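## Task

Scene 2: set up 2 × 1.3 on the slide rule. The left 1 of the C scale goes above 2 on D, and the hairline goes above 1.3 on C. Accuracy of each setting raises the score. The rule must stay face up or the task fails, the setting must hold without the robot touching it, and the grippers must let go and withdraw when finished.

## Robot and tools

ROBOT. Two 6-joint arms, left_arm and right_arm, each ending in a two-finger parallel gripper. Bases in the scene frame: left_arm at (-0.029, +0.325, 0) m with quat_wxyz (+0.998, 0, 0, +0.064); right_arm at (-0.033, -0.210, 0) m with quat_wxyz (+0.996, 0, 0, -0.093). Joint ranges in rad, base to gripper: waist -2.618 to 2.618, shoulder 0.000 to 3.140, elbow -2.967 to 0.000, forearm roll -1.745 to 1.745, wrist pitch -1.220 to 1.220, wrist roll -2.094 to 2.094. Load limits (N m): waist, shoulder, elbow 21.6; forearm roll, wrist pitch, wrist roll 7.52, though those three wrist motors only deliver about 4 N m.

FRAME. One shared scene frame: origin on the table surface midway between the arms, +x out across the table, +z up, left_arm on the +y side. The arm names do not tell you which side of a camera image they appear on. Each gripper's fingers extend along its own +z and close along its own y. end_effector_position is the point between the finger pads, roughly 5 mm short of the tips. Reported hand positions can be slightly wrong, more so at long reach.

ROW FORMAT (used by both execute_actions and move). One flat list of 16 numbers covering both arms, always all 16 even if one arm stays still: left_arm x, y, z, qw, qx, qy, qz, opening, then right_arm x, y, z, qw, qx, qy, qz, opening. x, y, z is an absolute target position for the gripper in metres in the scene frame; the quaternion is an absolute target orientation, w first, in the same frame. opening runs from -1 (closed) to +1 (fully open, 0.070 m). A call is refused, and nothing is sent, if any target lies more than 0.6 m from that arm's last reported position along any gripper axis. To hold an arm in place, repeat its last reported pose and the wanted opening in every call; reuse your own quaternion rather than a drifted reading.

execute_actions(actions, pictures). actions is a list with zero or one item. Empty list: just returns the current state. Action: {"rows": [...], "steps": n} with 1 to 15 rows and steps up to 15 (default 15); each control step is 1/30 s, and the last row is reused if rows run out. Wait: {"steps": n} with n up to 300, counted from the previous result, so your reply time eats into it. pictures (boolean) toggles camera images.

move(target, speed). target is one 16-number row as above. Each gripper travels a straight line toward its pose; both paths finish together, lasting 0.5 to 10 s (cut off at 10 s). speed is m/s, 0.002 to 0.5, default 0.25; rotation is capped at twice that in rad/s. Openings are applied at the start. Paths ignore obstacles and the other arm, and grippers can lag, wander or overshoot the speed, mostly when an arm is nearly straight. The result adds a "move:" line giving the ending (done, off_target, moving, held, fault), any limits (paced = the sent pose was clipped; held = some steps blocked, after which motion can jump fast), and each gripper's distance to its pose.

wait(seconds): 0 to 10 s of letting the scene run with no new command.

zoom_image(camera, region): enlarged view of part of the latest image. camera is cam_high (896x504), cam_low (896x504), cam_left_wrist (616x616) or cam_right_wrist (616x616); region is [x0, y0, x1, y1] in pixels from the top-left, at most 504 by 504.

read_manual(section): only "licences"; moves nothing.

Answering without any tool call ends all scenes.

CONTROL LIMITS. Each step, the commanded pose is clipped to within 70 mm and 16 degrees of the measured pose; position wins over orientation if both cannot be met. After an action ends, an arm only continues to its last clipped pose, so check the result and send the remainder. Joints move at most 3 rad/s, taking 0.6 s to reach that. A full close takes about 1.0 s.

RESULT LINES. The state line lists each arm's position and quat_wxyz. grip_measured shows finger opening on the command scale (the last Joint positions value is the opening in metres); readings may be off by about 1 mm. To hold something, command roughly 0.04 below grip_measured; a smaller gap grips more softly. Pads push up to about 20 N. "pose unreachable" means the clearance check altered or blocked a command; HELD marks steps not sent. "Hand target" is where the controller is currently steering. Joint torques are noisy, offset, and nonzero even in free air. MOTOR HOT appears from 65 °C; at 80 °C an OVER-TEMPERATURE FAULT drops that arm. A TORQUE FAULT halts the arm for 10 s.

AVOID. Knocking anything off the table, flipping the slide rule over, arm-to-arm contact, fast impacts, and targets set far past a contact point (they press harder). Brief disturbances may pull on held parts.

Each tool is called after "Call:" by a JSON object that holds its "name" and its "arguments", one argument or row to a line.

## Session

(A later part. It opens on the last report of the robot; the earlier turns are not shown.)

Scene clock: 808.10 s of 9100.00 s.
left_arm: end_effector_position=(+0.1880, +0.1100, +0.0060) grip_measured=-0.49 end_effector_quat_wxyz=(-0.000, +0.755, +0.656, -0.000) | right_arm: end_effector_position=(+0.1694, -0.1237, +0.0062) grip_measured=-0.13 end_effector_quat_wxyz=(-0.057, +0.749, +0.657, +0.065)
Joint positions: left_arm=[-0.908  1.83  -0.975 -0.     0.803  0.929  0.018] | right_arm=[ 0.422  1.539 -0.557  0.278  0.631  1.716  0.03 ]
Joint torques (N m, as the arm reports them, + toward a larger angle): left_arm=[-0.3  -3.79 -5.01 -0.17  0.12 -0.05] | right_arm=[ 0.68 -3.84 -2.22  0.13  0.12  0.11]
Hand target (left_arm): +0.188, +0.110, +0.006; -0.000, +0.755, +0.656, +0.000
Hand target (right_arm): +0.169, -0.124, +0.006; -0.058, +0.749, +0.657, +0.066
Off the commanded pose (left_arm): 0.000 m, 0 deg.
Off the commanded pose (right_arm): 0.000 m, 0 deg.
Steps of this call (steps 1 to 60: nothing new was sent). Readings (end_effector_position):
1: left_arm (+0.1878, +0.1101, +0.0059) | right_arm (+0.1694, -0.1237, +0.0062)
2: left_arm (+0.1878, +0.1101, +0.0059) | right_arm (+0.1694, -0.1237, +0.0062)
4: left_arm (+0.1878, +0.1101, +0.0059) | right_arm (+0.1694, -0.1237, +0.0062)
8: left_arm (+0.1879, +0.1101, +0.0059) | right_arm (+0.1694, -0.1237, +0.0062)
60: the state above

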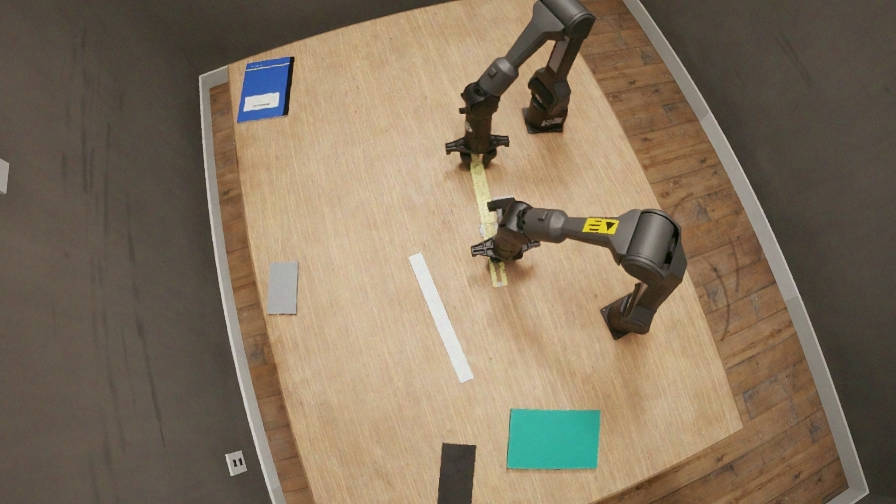

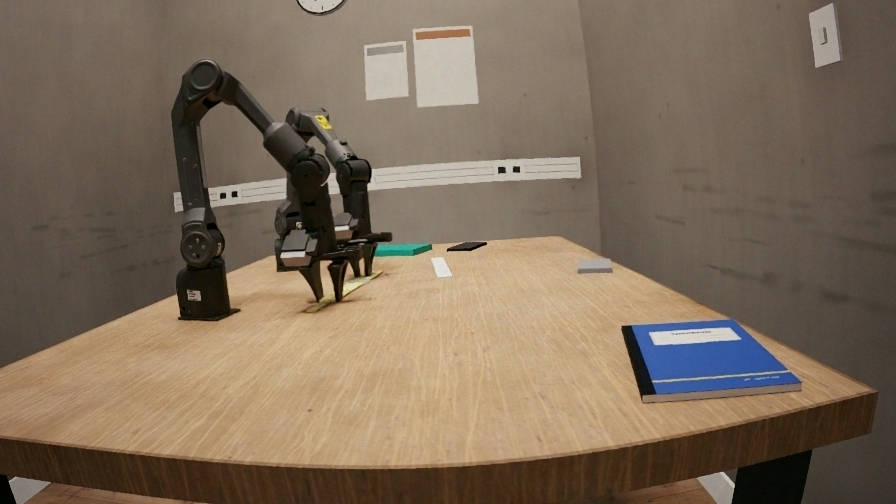

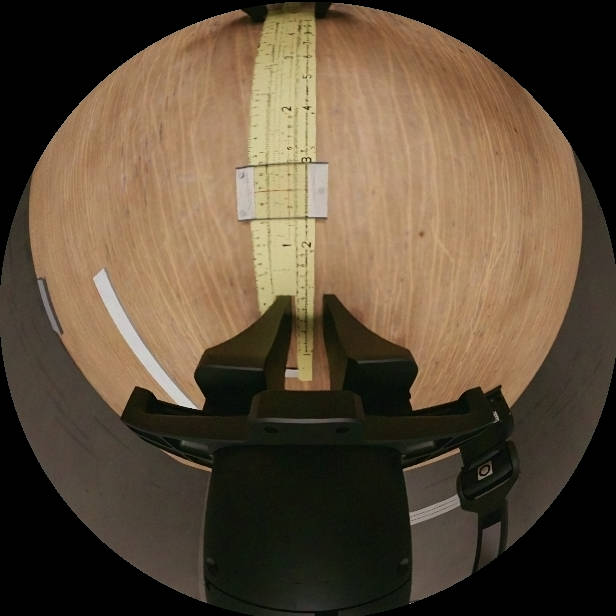

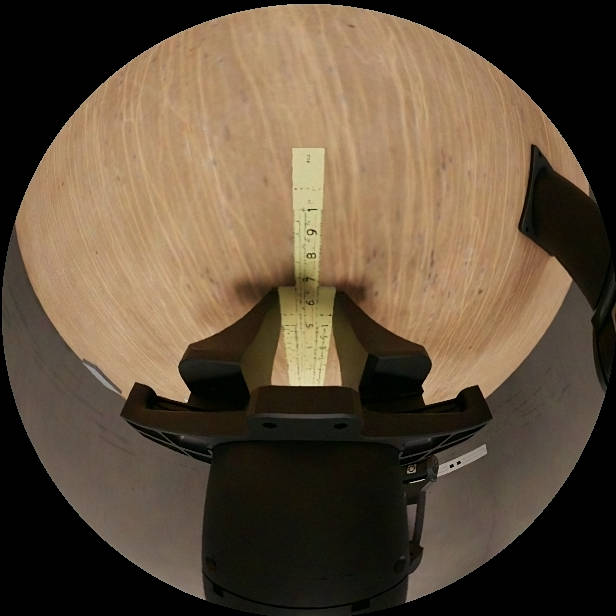

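Call:
{"name": "execute_actions", "arguments": {
  "actions": [
    {"rows": [[0.18794,0.10994,0.0060, 0,0.7547,0.6561,0, -0.486, 0.1694,-0.1237,0.0062, -0.0575,0.7489,0.6568,0.0655, -0.18],[0.18794,0.10990,0.0060, 0,0.7547,0.6561,0, -0.486, 0.1694,-0.1237,0.0062, -0.0575,0.7489,0.6568,0.0655, -0.18],[0.18793,0.10986,0.0060, 0,0.7547,0.6561,0, -0.486, 0.1694,-0.1237,0.0062, -0.0575,0.7489,0.6568,0.0655, -0.18],[0.18793,0.10982,0.0060, 0,0.7547,0.6561,0, -0.486, 0.1694,-0.1237,0.0062, -0.0575,0.7489,0.6568,0.0655, -0.18],[0.18792,0.10979,0.0060, 0,0.7547,0.6561,0, -0.486, 0.1694,-0.1237,0.0062, -0.0575,0.7489,0.6568,0.0655, -0.18]], "steps": 15}
  ],
  "pictures": false
}}

Call:
{"name": "execute_actions", "arguments": {
  "actions": [
    {"steps": 60}
  ]
}}

Call:
{"name": "zoom_image", "arguments": {
  "camera": "cam_left_wrist",
  "region": [264, 270, 314, 310]
}}

Call:
{"name": "zoom_image", "arguments": {
  "camera": "cam_left_wrist",
  "region": [282, 174, 312, 204]
}}

Scene clock: 817.37 s of 9100.00 s.
left_arm: end_effector_position=(+0.1879, +0.1099, +0.0061) grip_measured=-0.49 end_effector_quat_wxyz=(-0.000, +0.755, +0.656, +0.000) | right_arm: end_effector_position=(+0.1694, -0.1237, +0.0062) grip_measured=-0.13 end_effector_quat_wxyz=(-0.058, +0.749, +0.657, +0.065)
Joint positions: left_arm=[-0.909  1.83  -0.975  0.     0.804  0.929  0.018] | right_arm=[ 0.422  1.539 -0.557  0.278  0.631  1.716  0.03 ]
Joint torques (N m, as the arm reports them, + toward a larger angle): left_arm=[-0.56 -3.46 -5.12 -0.16 -0.06 -0.17] | right_arm=[ 0.71 -3.81 -2.25  0.32  0.09  0.16]
Hand target (left_arm): +0.188, +0.110, +0.006; -0.000, +0.755, +0.656, +0.000
Hand target (right_arm): +0.169, -0.124, +0.006; -0.058, +0.749, +0.657, +0.066
Off the commanded pose (left_arm): 0.000 m, 0 deg.
Off the commanded pose (right_arm): 0.000 m, 0 deg.
Steps of this call (steps 1 to 90: nothing new was sent; then 5.77 s passed at rest; steps 91 to 105: all 15 steps of this action). Readings (end_effector_position):
91: left_arm (+0.1879, +0.1100, +0.0060) | right_arm (+0.1694, -0.1237, +0.0062)
92: left_arm (+0.1879, +0.1100, +0.0060) | right_arm (+0.1694, -0.1237, +0.0062)
94: left_arm (+0.1879, +0.1099, +0.0060) | right_arm (+0.1694, -0.1237, +0.0062)
98: left_arm (+0.1879, +0.1099, +0.0060) | right_arm (+0.1694, -0.1237, +0.0062)
105: the state above

Scene clock: 819.37 s of 9100.00 s.
left_arm: end_effector_position=(+0.1879, +0.1098, +0.0060) grip_measured=-0.49 end_effector_quat_wxyz=(+0.000, +0.755, +0.656, +0.000) | right_arm: end_effector_position=(+0.1694, -0.1237, +0.0062) grip_measured=-0.13 end_effector_quat_wxyz=(-0.058, +0.749, +0.657, +0.065)
Joint positions: left_arm=[-0.909  1.83  -0.975  0.     0.803  0.929  0.018] | right_arm=[ 0.422  1.539 -0.557  0.278  0.631  1.716  0.03 ]
Joint torques (N m, as the arm reports them, + toward a larger angle): left_arm=[-0.39 -3.56 -5.03 -0.29 -0.5  -0.15] | right_arm=[ 0.63 -3.82 -2.26  0.33  0.05  0.18]
Hand target (left_arm): +0.188, +0.110, +0.006; -0.000, +0.755, +0.656, +0.000
Hand target (right_arm): +0.169, -0.124, +0.006; -0.058, +0.749, +0.657, +0.066
Off the commanded pose (left_arm): 0.000 m, 0 deg.
Off the commanded pose (right_arm): 0.000 m, 0 deg.
Steps of this call (steps 1 to 60: nothing new was sent). Readings (end_effector_position):
1: left_arm (+0.1879, +0.1099, +0.0061) | right_arm (+0.1694, -0.1237, +0.0062)
2: left_arm (+0.1879, +0.1099, +0.0061) | right_arm (+0.1694, -0.1237, +0.0062)
4: left_arm (+0.1879, +0.1099, +0.0061) | right_arm (+0.1694, -0.1237, +0.0062)
8: left_arm (+0.1879, +0.1099, +0.0060) | right_arm (+0.1694, -0.1237, +0.0062)
60: the state above

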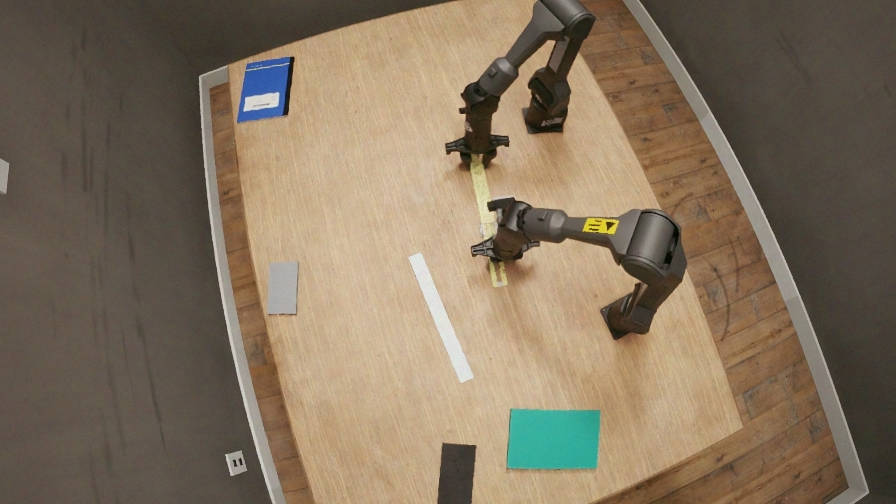

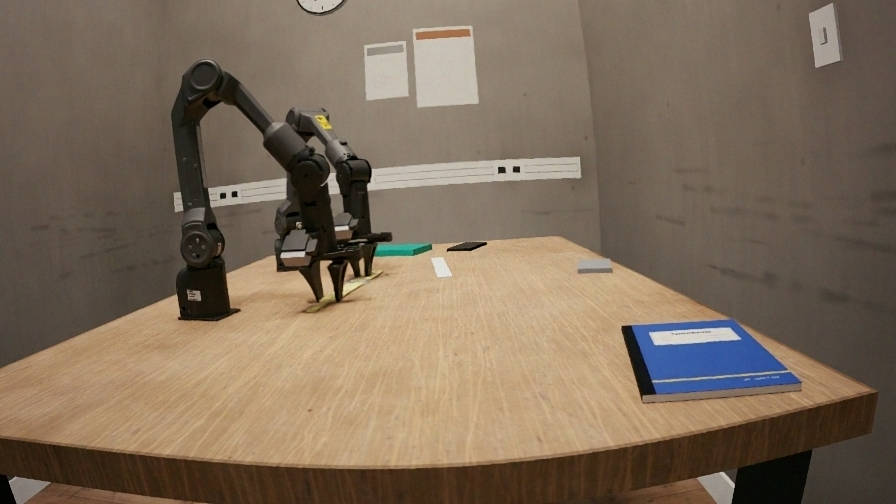

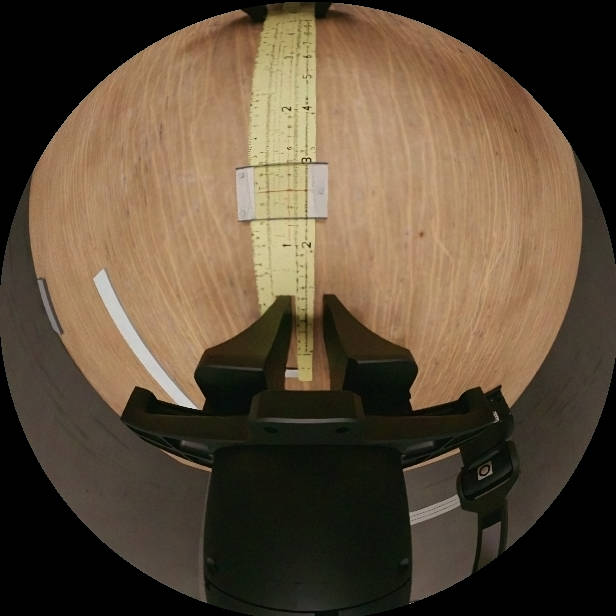

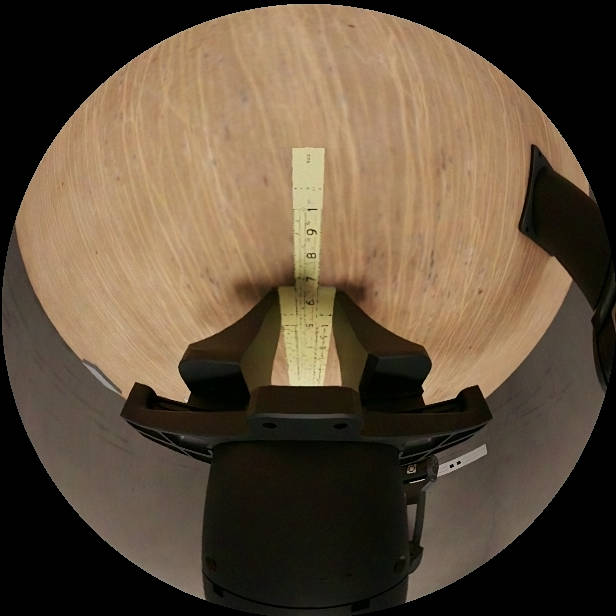

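Region (264, 270, 314, 310) of cam_left_wrist's 616x616 image, scaled by 10.080, with more detail than that image has; it fills the top 403 rows of this view, and the rest is white.

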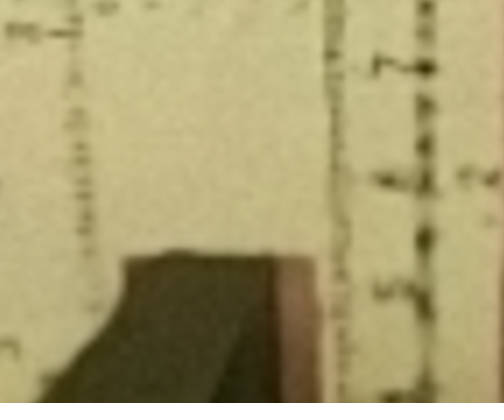

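Region (282, 174, 312, 204) of cam_left_wrist's 616x616 image, scaled by 16.800, with more detail than that image has.

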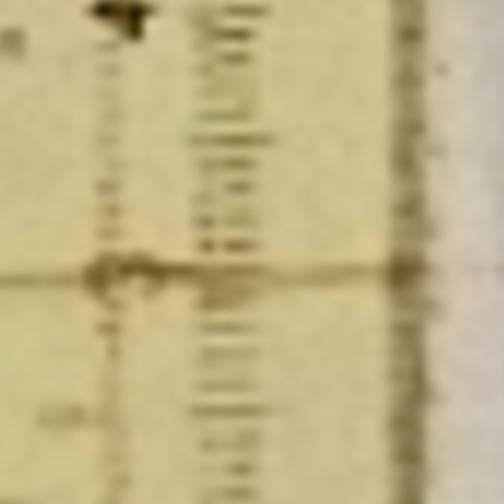

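Call:
{"name": "move", "arguments": {
  "target": [0.1882,0.1118,0.0060, 0,0.7547,0.6561,0, -0.486, 0.1694,-0.1237,0.0062, -0.0575,0.7489,0.6568,0.0655, -0.18],
  "speed": 0.005
}}

Call:
{"name": "zoom_image", "arguments": {
  "camera": "cam_left_wrist",
  "region": [282, 170, 312, 200]
}}

Call:
{"name": "zoom_image", "arguments": {
  "camera": "cam_left_wrist",
  "region": [280, 222, 316, 258]
}}

Scene clock: 826.63 s of 9100.00 s.
left_arm: end_effector_position=(+0.1881, +0.1117, +0.0060) grip_measured=-0.49 end_effector_quat_wxyz=(+0.000, +0.755, +0.656, -0.000) | right_arm: end_effector_position=(+0.1694, -0.1237, +0.0062) grip_measured=-0.13 end_effector_quat_wxyz=(-0.058, +0.749, +0.657, +0.066)
Joint positions: left_arm=[-0.904  1.826 -0.97  -0.     0.801  0.934  0.018] | right_arm=[ 0.422  1.539 -0.557  0.279  0.631  1.716  0.03 ]
Joint torques (N m, as the arm reports them, + toward a larger angle): left_arm=[ 1.57 -4.58 -3.24 -0.19 -0.23  0.07] | right_arm=[ 0.64 -3.8  -2.25  0.09  0.    0.18]
Hand target (left_arm): +0.188, +0.112, +0.006; +0.000, +0.755, +0.656, -0.000
Hand target (right_arm): +0.169, -0.124, +0.006; -0.058, +0.749, +0.657, +0.066
Off the commanded pose (left_arm): 0.000 m, 0 deg.
Off the commanded pose (right_arm): 0.000 m, 0 deg.
After step 90, 3.57 s passed at rest.
move: done

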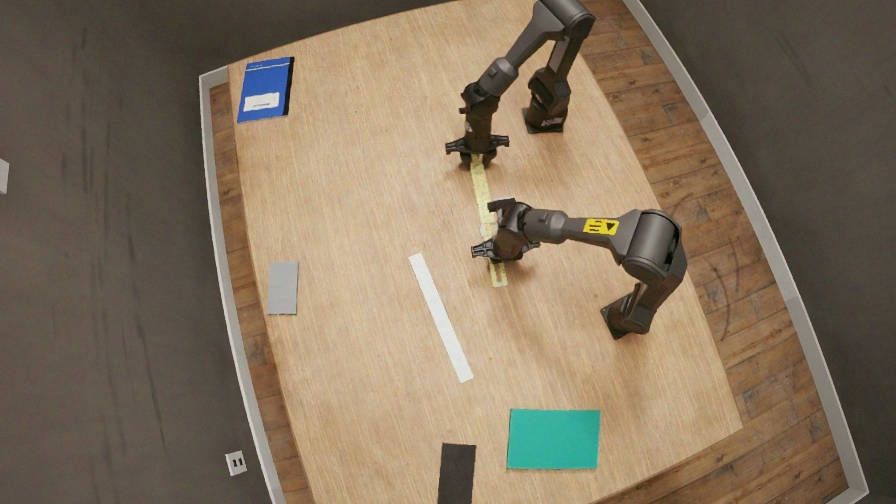

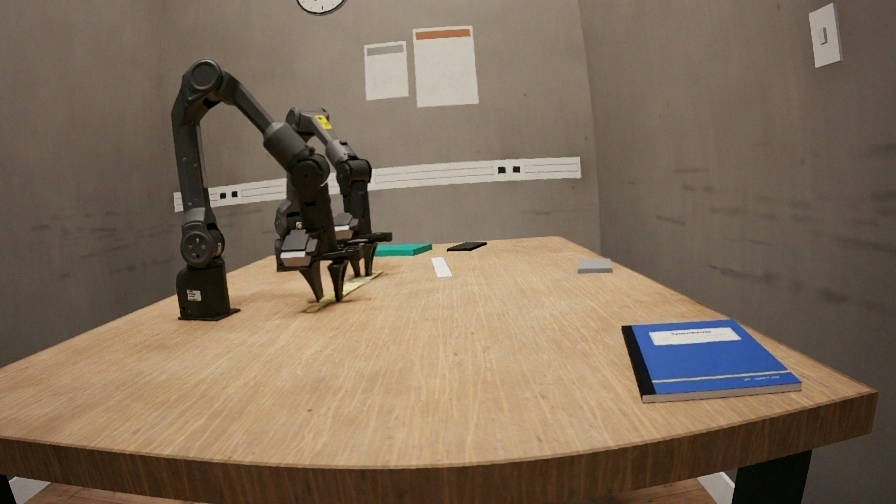

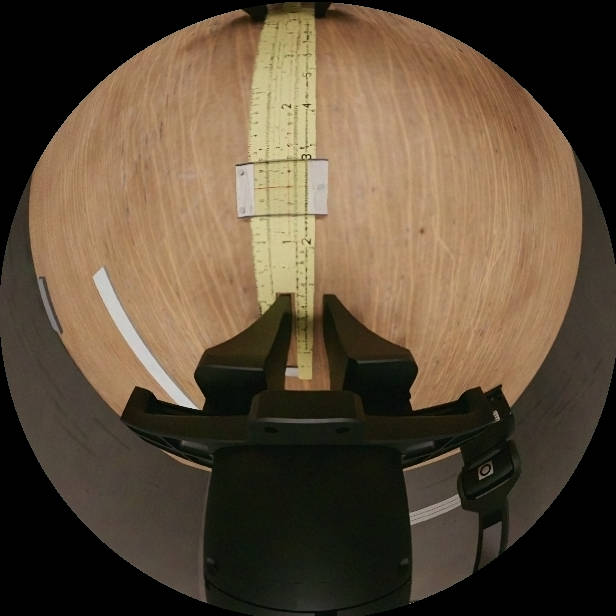

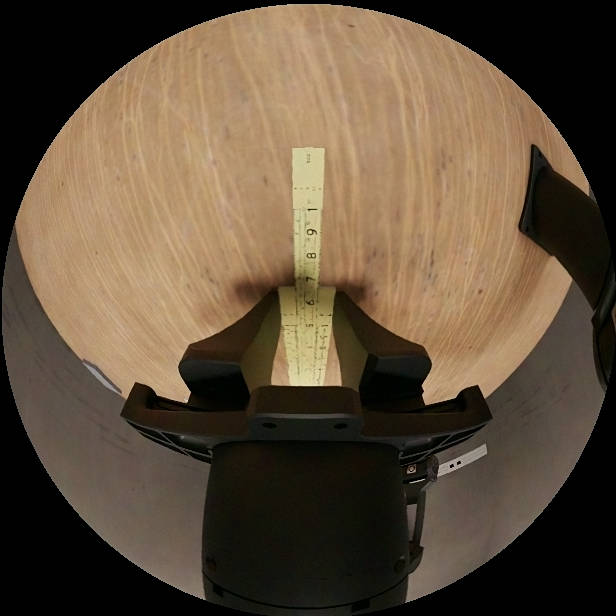

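Region (282, 170, 312, 200) of cam_left_wrist's 616x616 image, scaled by 16.800, with more detail than that image has.

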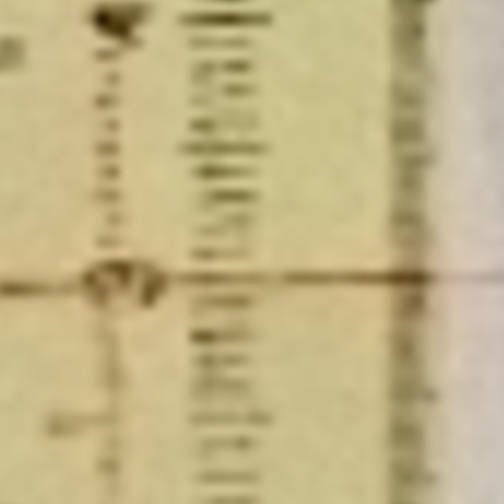

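Region (280, 222, 316, 258) of cam_left_wrist's 616x616 image, scaled by 14.000, with more detail than that image has.

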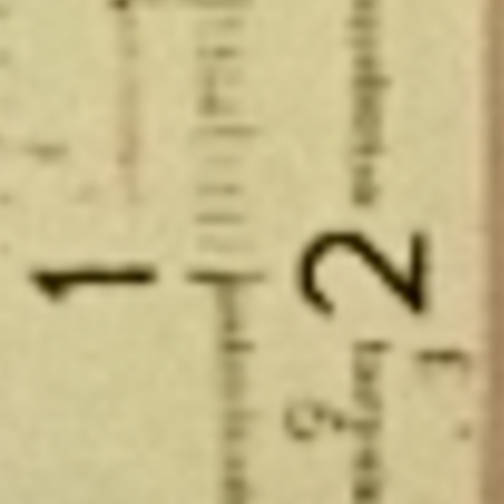

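Call:
{"name": "execute_actions", "arguments": {
  "actions": [
    {"rows": [[0.1882,0.1118,0.0060, 0,0.7547,0.6561,0, -0.486, 0.1694,-0.1237,0.0062, -0.0575,0.7489,0.6568,0.0655, -0.17],[0.1882,0.1118,0.0060, 0,0.7547,0.6561,0, -0.486, 0.1694,-0.1237,0.0062, -0.0575,0.7489,0.6568,0.0655, -0.16],[0.1882,0.1118,0.0060, 0,0.7547,0.6561,0, -0.486, 0.1694,-0.1237,0.0062, -0.0575,0.7489,0.6568,0.0655, -0.152],[0.1882,0.1118,0.0060, 0,0.7547,0.6561,0, -0.486, 0.1694,-0.1237,0.0062, -0.0575,0.7489,0.6568,0.0655, -0.144],[0.1882,0.1118,0.0060, 0,0.7547,0.6561,0, -0.486, 0.1694,-0.1237,0.0062, -0.0575,0.7489,0.6568,0.0655, -0.137],[0.1882,0.1118,0.0060, 0,0.7547,0.6561,0, -0.486, 0.1694,-0.1237,0.0062, -0.0575,0.7489,0.6568,0.0655, -0.13],[0.1882,0.1118,0.0060, 0,0.7547,0.6561,0, -0.486, 0.1694,-0.1237,0.0062, -0.0575,0.7489,0.6568,0.0655, -0.122],[0.1882,0.1118,0.0060, 0,0.7547,0.6561,0, -0.486, 0.1694,-0.1237,0.0062, -0.0575,0.7489,0.6568,0.0655, -0.112],[0.1882,0.1118,0.0060, 0,0.7547,0.6561,0, -0.486, 0.1694,-0.1237,0.0062, -0.0575,0.7489,0.6568,0.0655, -0.10],[0.1882,0.1118,0.0060, 0,0.7547,0.6561,0, -0.486, 0.1694,-0.1237,0.0062, -0.0575,0.7489,0.6568,0.0655, -0.07],[0.1882,0.1118,0.0060, 0,0.7547,0.6561,0, -0.486, 0.1694,-0.1237,0.0062, -0.0575,0.7489,0.6568,0.0655, -0.03],[0.1882,0.1118,0.0060, 0,0.7547,0.6561,0, -0.486, 0.1694,-0.1237,0.0062, -0.0575,0.7489,0.6568,0.0655, 0.02],[0.1882,0.1118,0.0060, 0,0.7547,0.6561,0, -0.486, 0.1694,-0.1237,0.0062, -0.0575,0.7489,0.6568,0.0655, 0.08],[0.1882,0.1118,0.0060, 0,0.7547,0.6561,0, -0.486, 0.1694,-0.1237,0.0062, -0.0575,0.7489,0.6568,0.0655, 0.14],[0.1882,0.1118,0.0060, 0,0.7547,0.6561,0, -0.486, 0.1694,-0.1237,0.0062, -0.0575,0.7489,0.6568,0.0655, 0.20]], "steps": 15}
  ],
  "pictures": false
}}

Call:
{"name": "move", "arguments": {
  "target": [0.1883,0.1125,0.0130, 0,0.7547,0.6561,0, -0.486, 0.1694,-0.1237,0.0200, -0.0575,0.7489,0.6568,0.0655, 0.20],
  "speed": 0.02
}}

Call:
{"name": "zoom_image", "arguments": {
  "camera": "cam_left_wrist",
  "region": [282, 168, 314, 200]
}}

Scene clock: 838.70 s of 9100.00 s.
left_arm: end_effector_position=(+0.1882, +0.1118, +0.0060) grip_measured=-0.49 end_effector_quat_wxyz=(-0.000, +0.755, +0.656, -0.000) | right_arm: end_effector_position=(+0.1694, -0.1237, +0.0062) grip_measured=+0.19 end_effector_quat_wxyz=(-0.057, +0.749, +0.657, +0.065)
Joint positions: left_arm=[-0.904  1.826 -0.97  -0.     0.801  0.934  0.018] | right_arm=[ 0.422  1.539 -0.557  0.278  0.631  1.716  0.042]
Joint torques (N m, as the arm reports them, + toward a larger angle): left_arm=[ 1.55 -4.65 -3.59 -0.08  0.27 -0.17] | right_arm=[ 0.56 -3.72 -2.3  -0.04 -0.03  0.14]
Hand target (left_arm): +0.188, +0.112, +0.006; +0.000, +0.755, +0.656, -0.000
Hand target (right_arm): +0.169, -0.124, +0.006; -0.058, +0.749, +0.657, +0.066
Off the commanded pose (left_arm): 0.000 m, 0 deg.
Off the commanded pose (right_arm): 0.000 m, 0 deg.
Steps of this call (steps 1 to 90: nothing new was sent; then 8.57 s passed at rest; steps 91 to 105: all 15 steps of this action). Readings (end_effector_position):
91: left_arm (+0.1882, +0.1118, +0.0060) | right_arm (+0.1694, -0.1237, +0.0062)
92: left_arm (+0.1882, +0.1118, +0.0060) | right_arm (+0.1694, -0.1237, +0.0062)
94: left_arm (+0.1882, +0.1118, +0.0060) | right_arm (+0.1694, -0.1237, +0.0062)
98: left_arm (+0.1882, +0.1118, +0.0060) | right_arm (+0.1694, -0.1237, +0.0062)
105: the state above

Scene clock: 839.83 s of 9100.00 s.
left_arm: end_effector_position=(+0.1883, +0.1124, +0.0131) grip_measured=-0.49 end_effector_quat_wxyz=(+0.000, +0.755, +0.656, -0.000) | right_arm: end_effector_position=(+0.1696, -0.1236, +0.0202) grip_measured=+0.20 end_effector_quat_wxyz=(-0.058, +0.749, +0.657, +0.066)
Joint positions: left_arm=[-0.902  1.809 -0.979 -0.     0.828  0.936  0.018] | right_arm=[ 0.422  1.495 -0.585  0.255  0.7    1.746  0.042]
Joint torques (N m, as the arm reports them, + toward a larger angle): left_arm=[ 1.41 -4.28 -4.7  -0.06  0.11  0.08] | right_arm=[ 0.55 -3.54 -2.19  0.01 -0.11  0.06]
Hand target (left_arm): +0.188, +0.112, +0.013; +0.000, +0.755, +0.656, -0.000
Hand target (right_arm): +0.170, -0.124, +0.020; -0.058, +0.749, +0.657, +0.066
Off the commanded pose (left_arm): 0.000 m, 0 deg.
Off the commanded pose (right_arm): 0.000 m, 0 deg.
move: done

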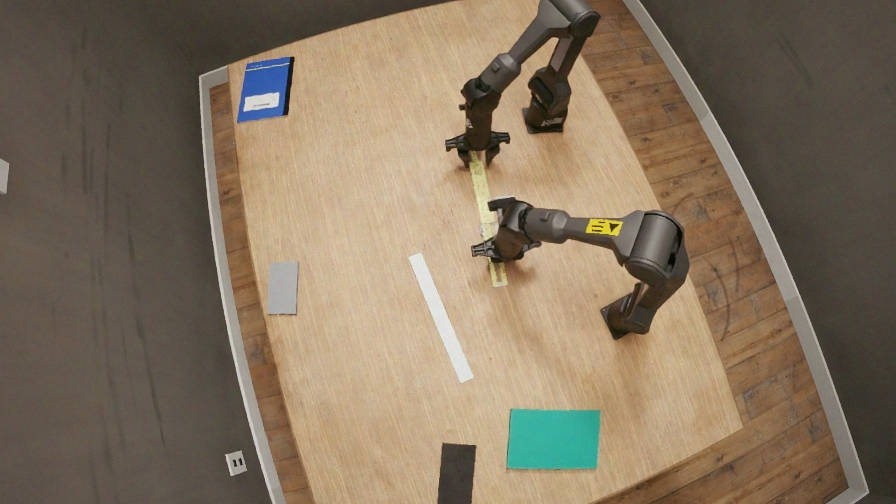

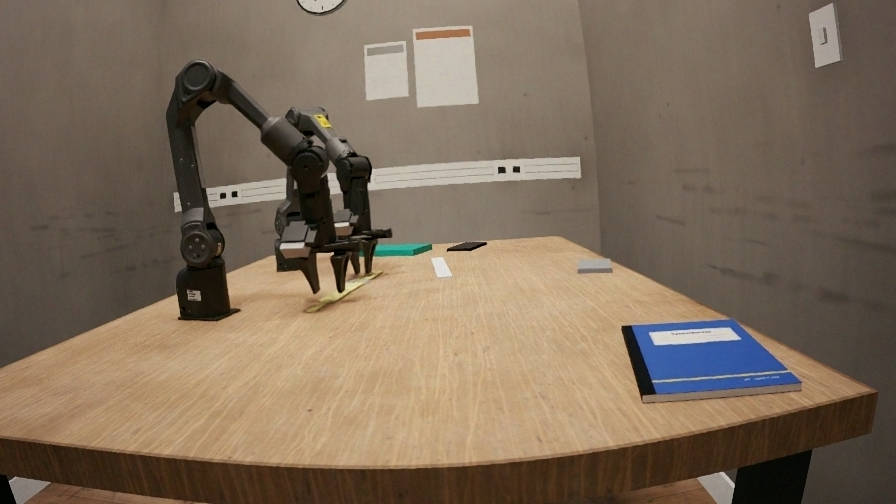

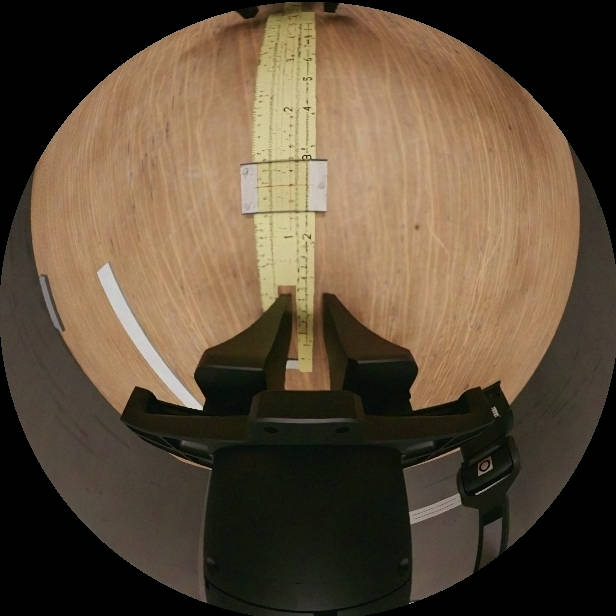

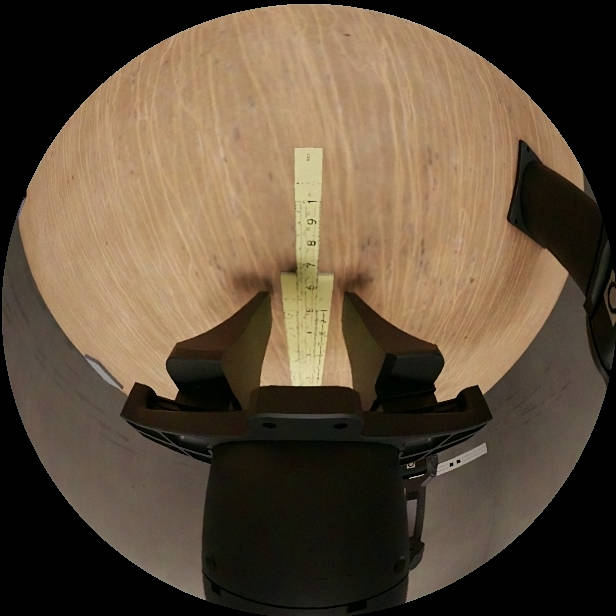

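Region (282, 168, 314, 200) of cam_left_wrist's 616x616 image, scaled by 15.750, with more detail than that image has.

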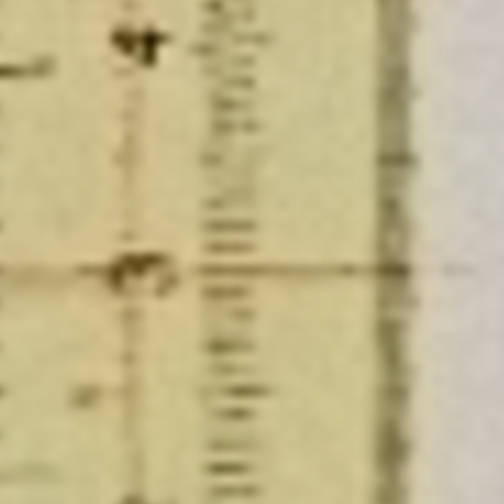

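Call:
{"name": "move", "arguments": {
  "target": [0.13,0.19,0.14, 0,0.7547,0.6561,0, -0.486, 0.11,-0.16,0.14, -0.0575,0.7489,0.6568,0.0655, 0.20],
  "speed": 0.15
}}

Scene clock: 845.33 s of 9100.00 s.
left_arm: end_effector_position=(+0.1302, +0.1881, +0.1385) grip_measured=-0.49 end_effector_quat_wxyz=(+0.040, +0.755, +0.655, +0.005) | right_arm: end_effector_position=(+0.1120, -0.1598, +0.1399) grip_measured=+0.20 end_effector_quat_wxyz=(+0.012, +0.750, +0.648, +0.130)
Joint positions: left_arm=[-0.835  1.237 -0.891 -0.003  1.231  1.006  0.018] | right_arm=[ 0.348  0.875 -0.659  0.124  1.208  1.849  0.042]
Joint torques (N m, as the arm reports them, + toward a larger angle): left_arm=[ 1.35 -0.85 -4.96 -0.24  0.05  0.  ] | right_arm=[ 0.74  0.51 -2.73  0.07 -0.14 -0.24]
Hand target (left_arm): +0.130, +0.188, +0.139; +0.040, +0.755, +0.655, +0.005
Hand target (right_arm): +0.112, -0.160, +0.140; +0.011, +0.750, +0.648, +0.130
Off the commanded pose (left_arm): 0.002 m, 5 deg.
Off the commanded pose (right_arm): 0.002 m, 11 deg.
joint sent to its limit (left arm) — the command would take joint 5 (wrist pitch) past its upper limit, so that joint was sent only as far as its limit.
joint sent to its limit (right arm) — the command would take joint 5 (wrist pitch) past its upper limit, so that joint was sent only as far as its limit.
After step 90, 1.03 s passed at rest.
move: off_target (left_arm, right_arm)

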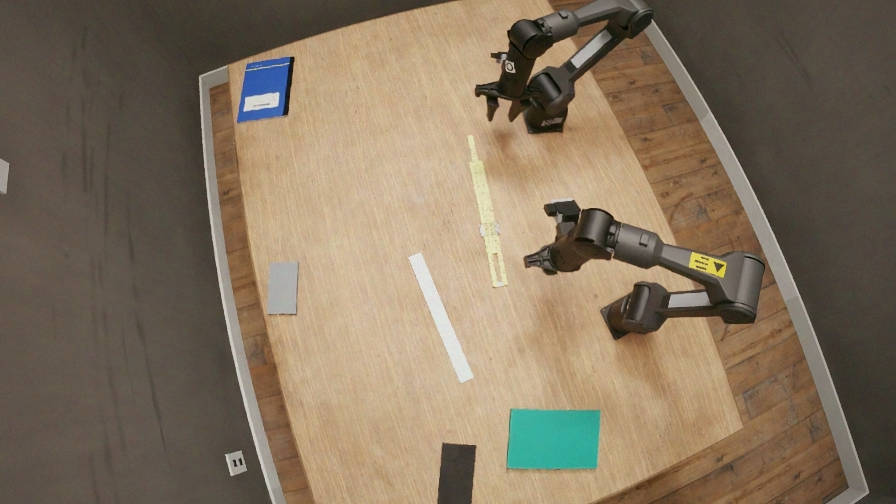

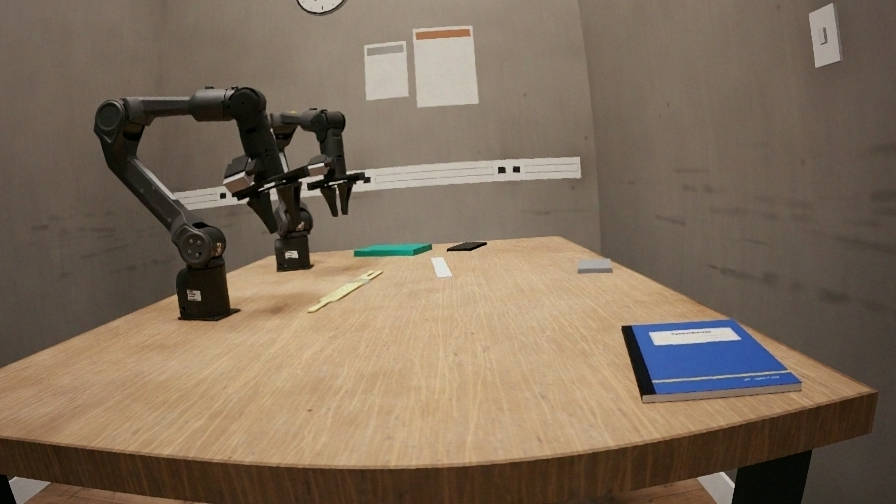

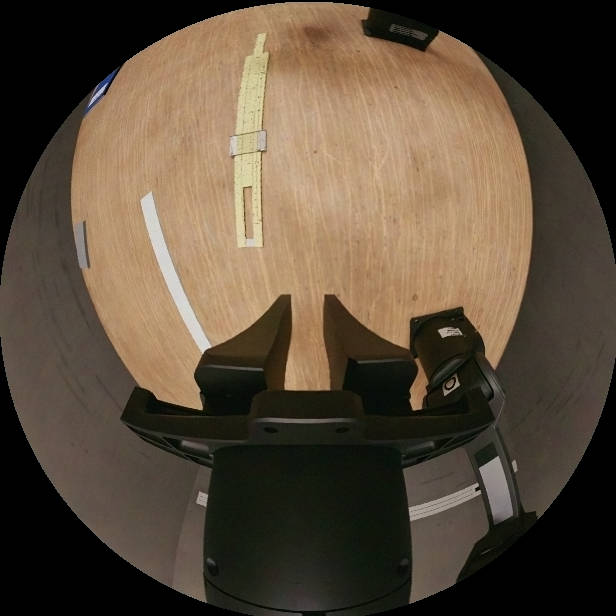

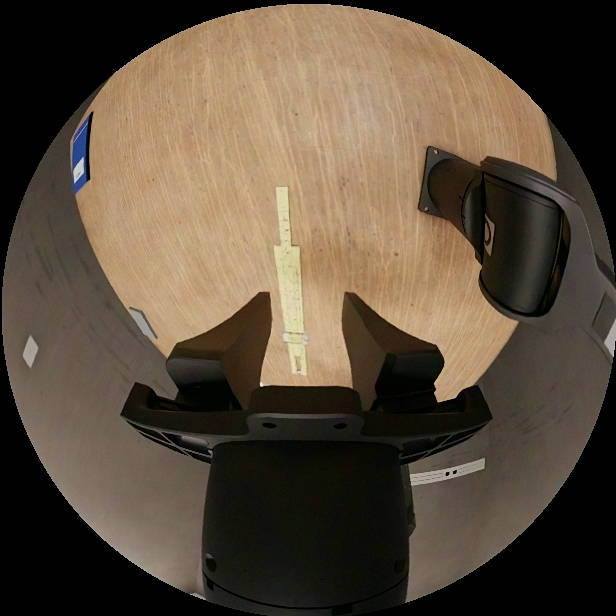

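Both arms are clear and the rule is set and face up.

Call:
{"name": "finished_scene", "arguments": {
  "scene": 2
}}

The scene is finished: the task was done.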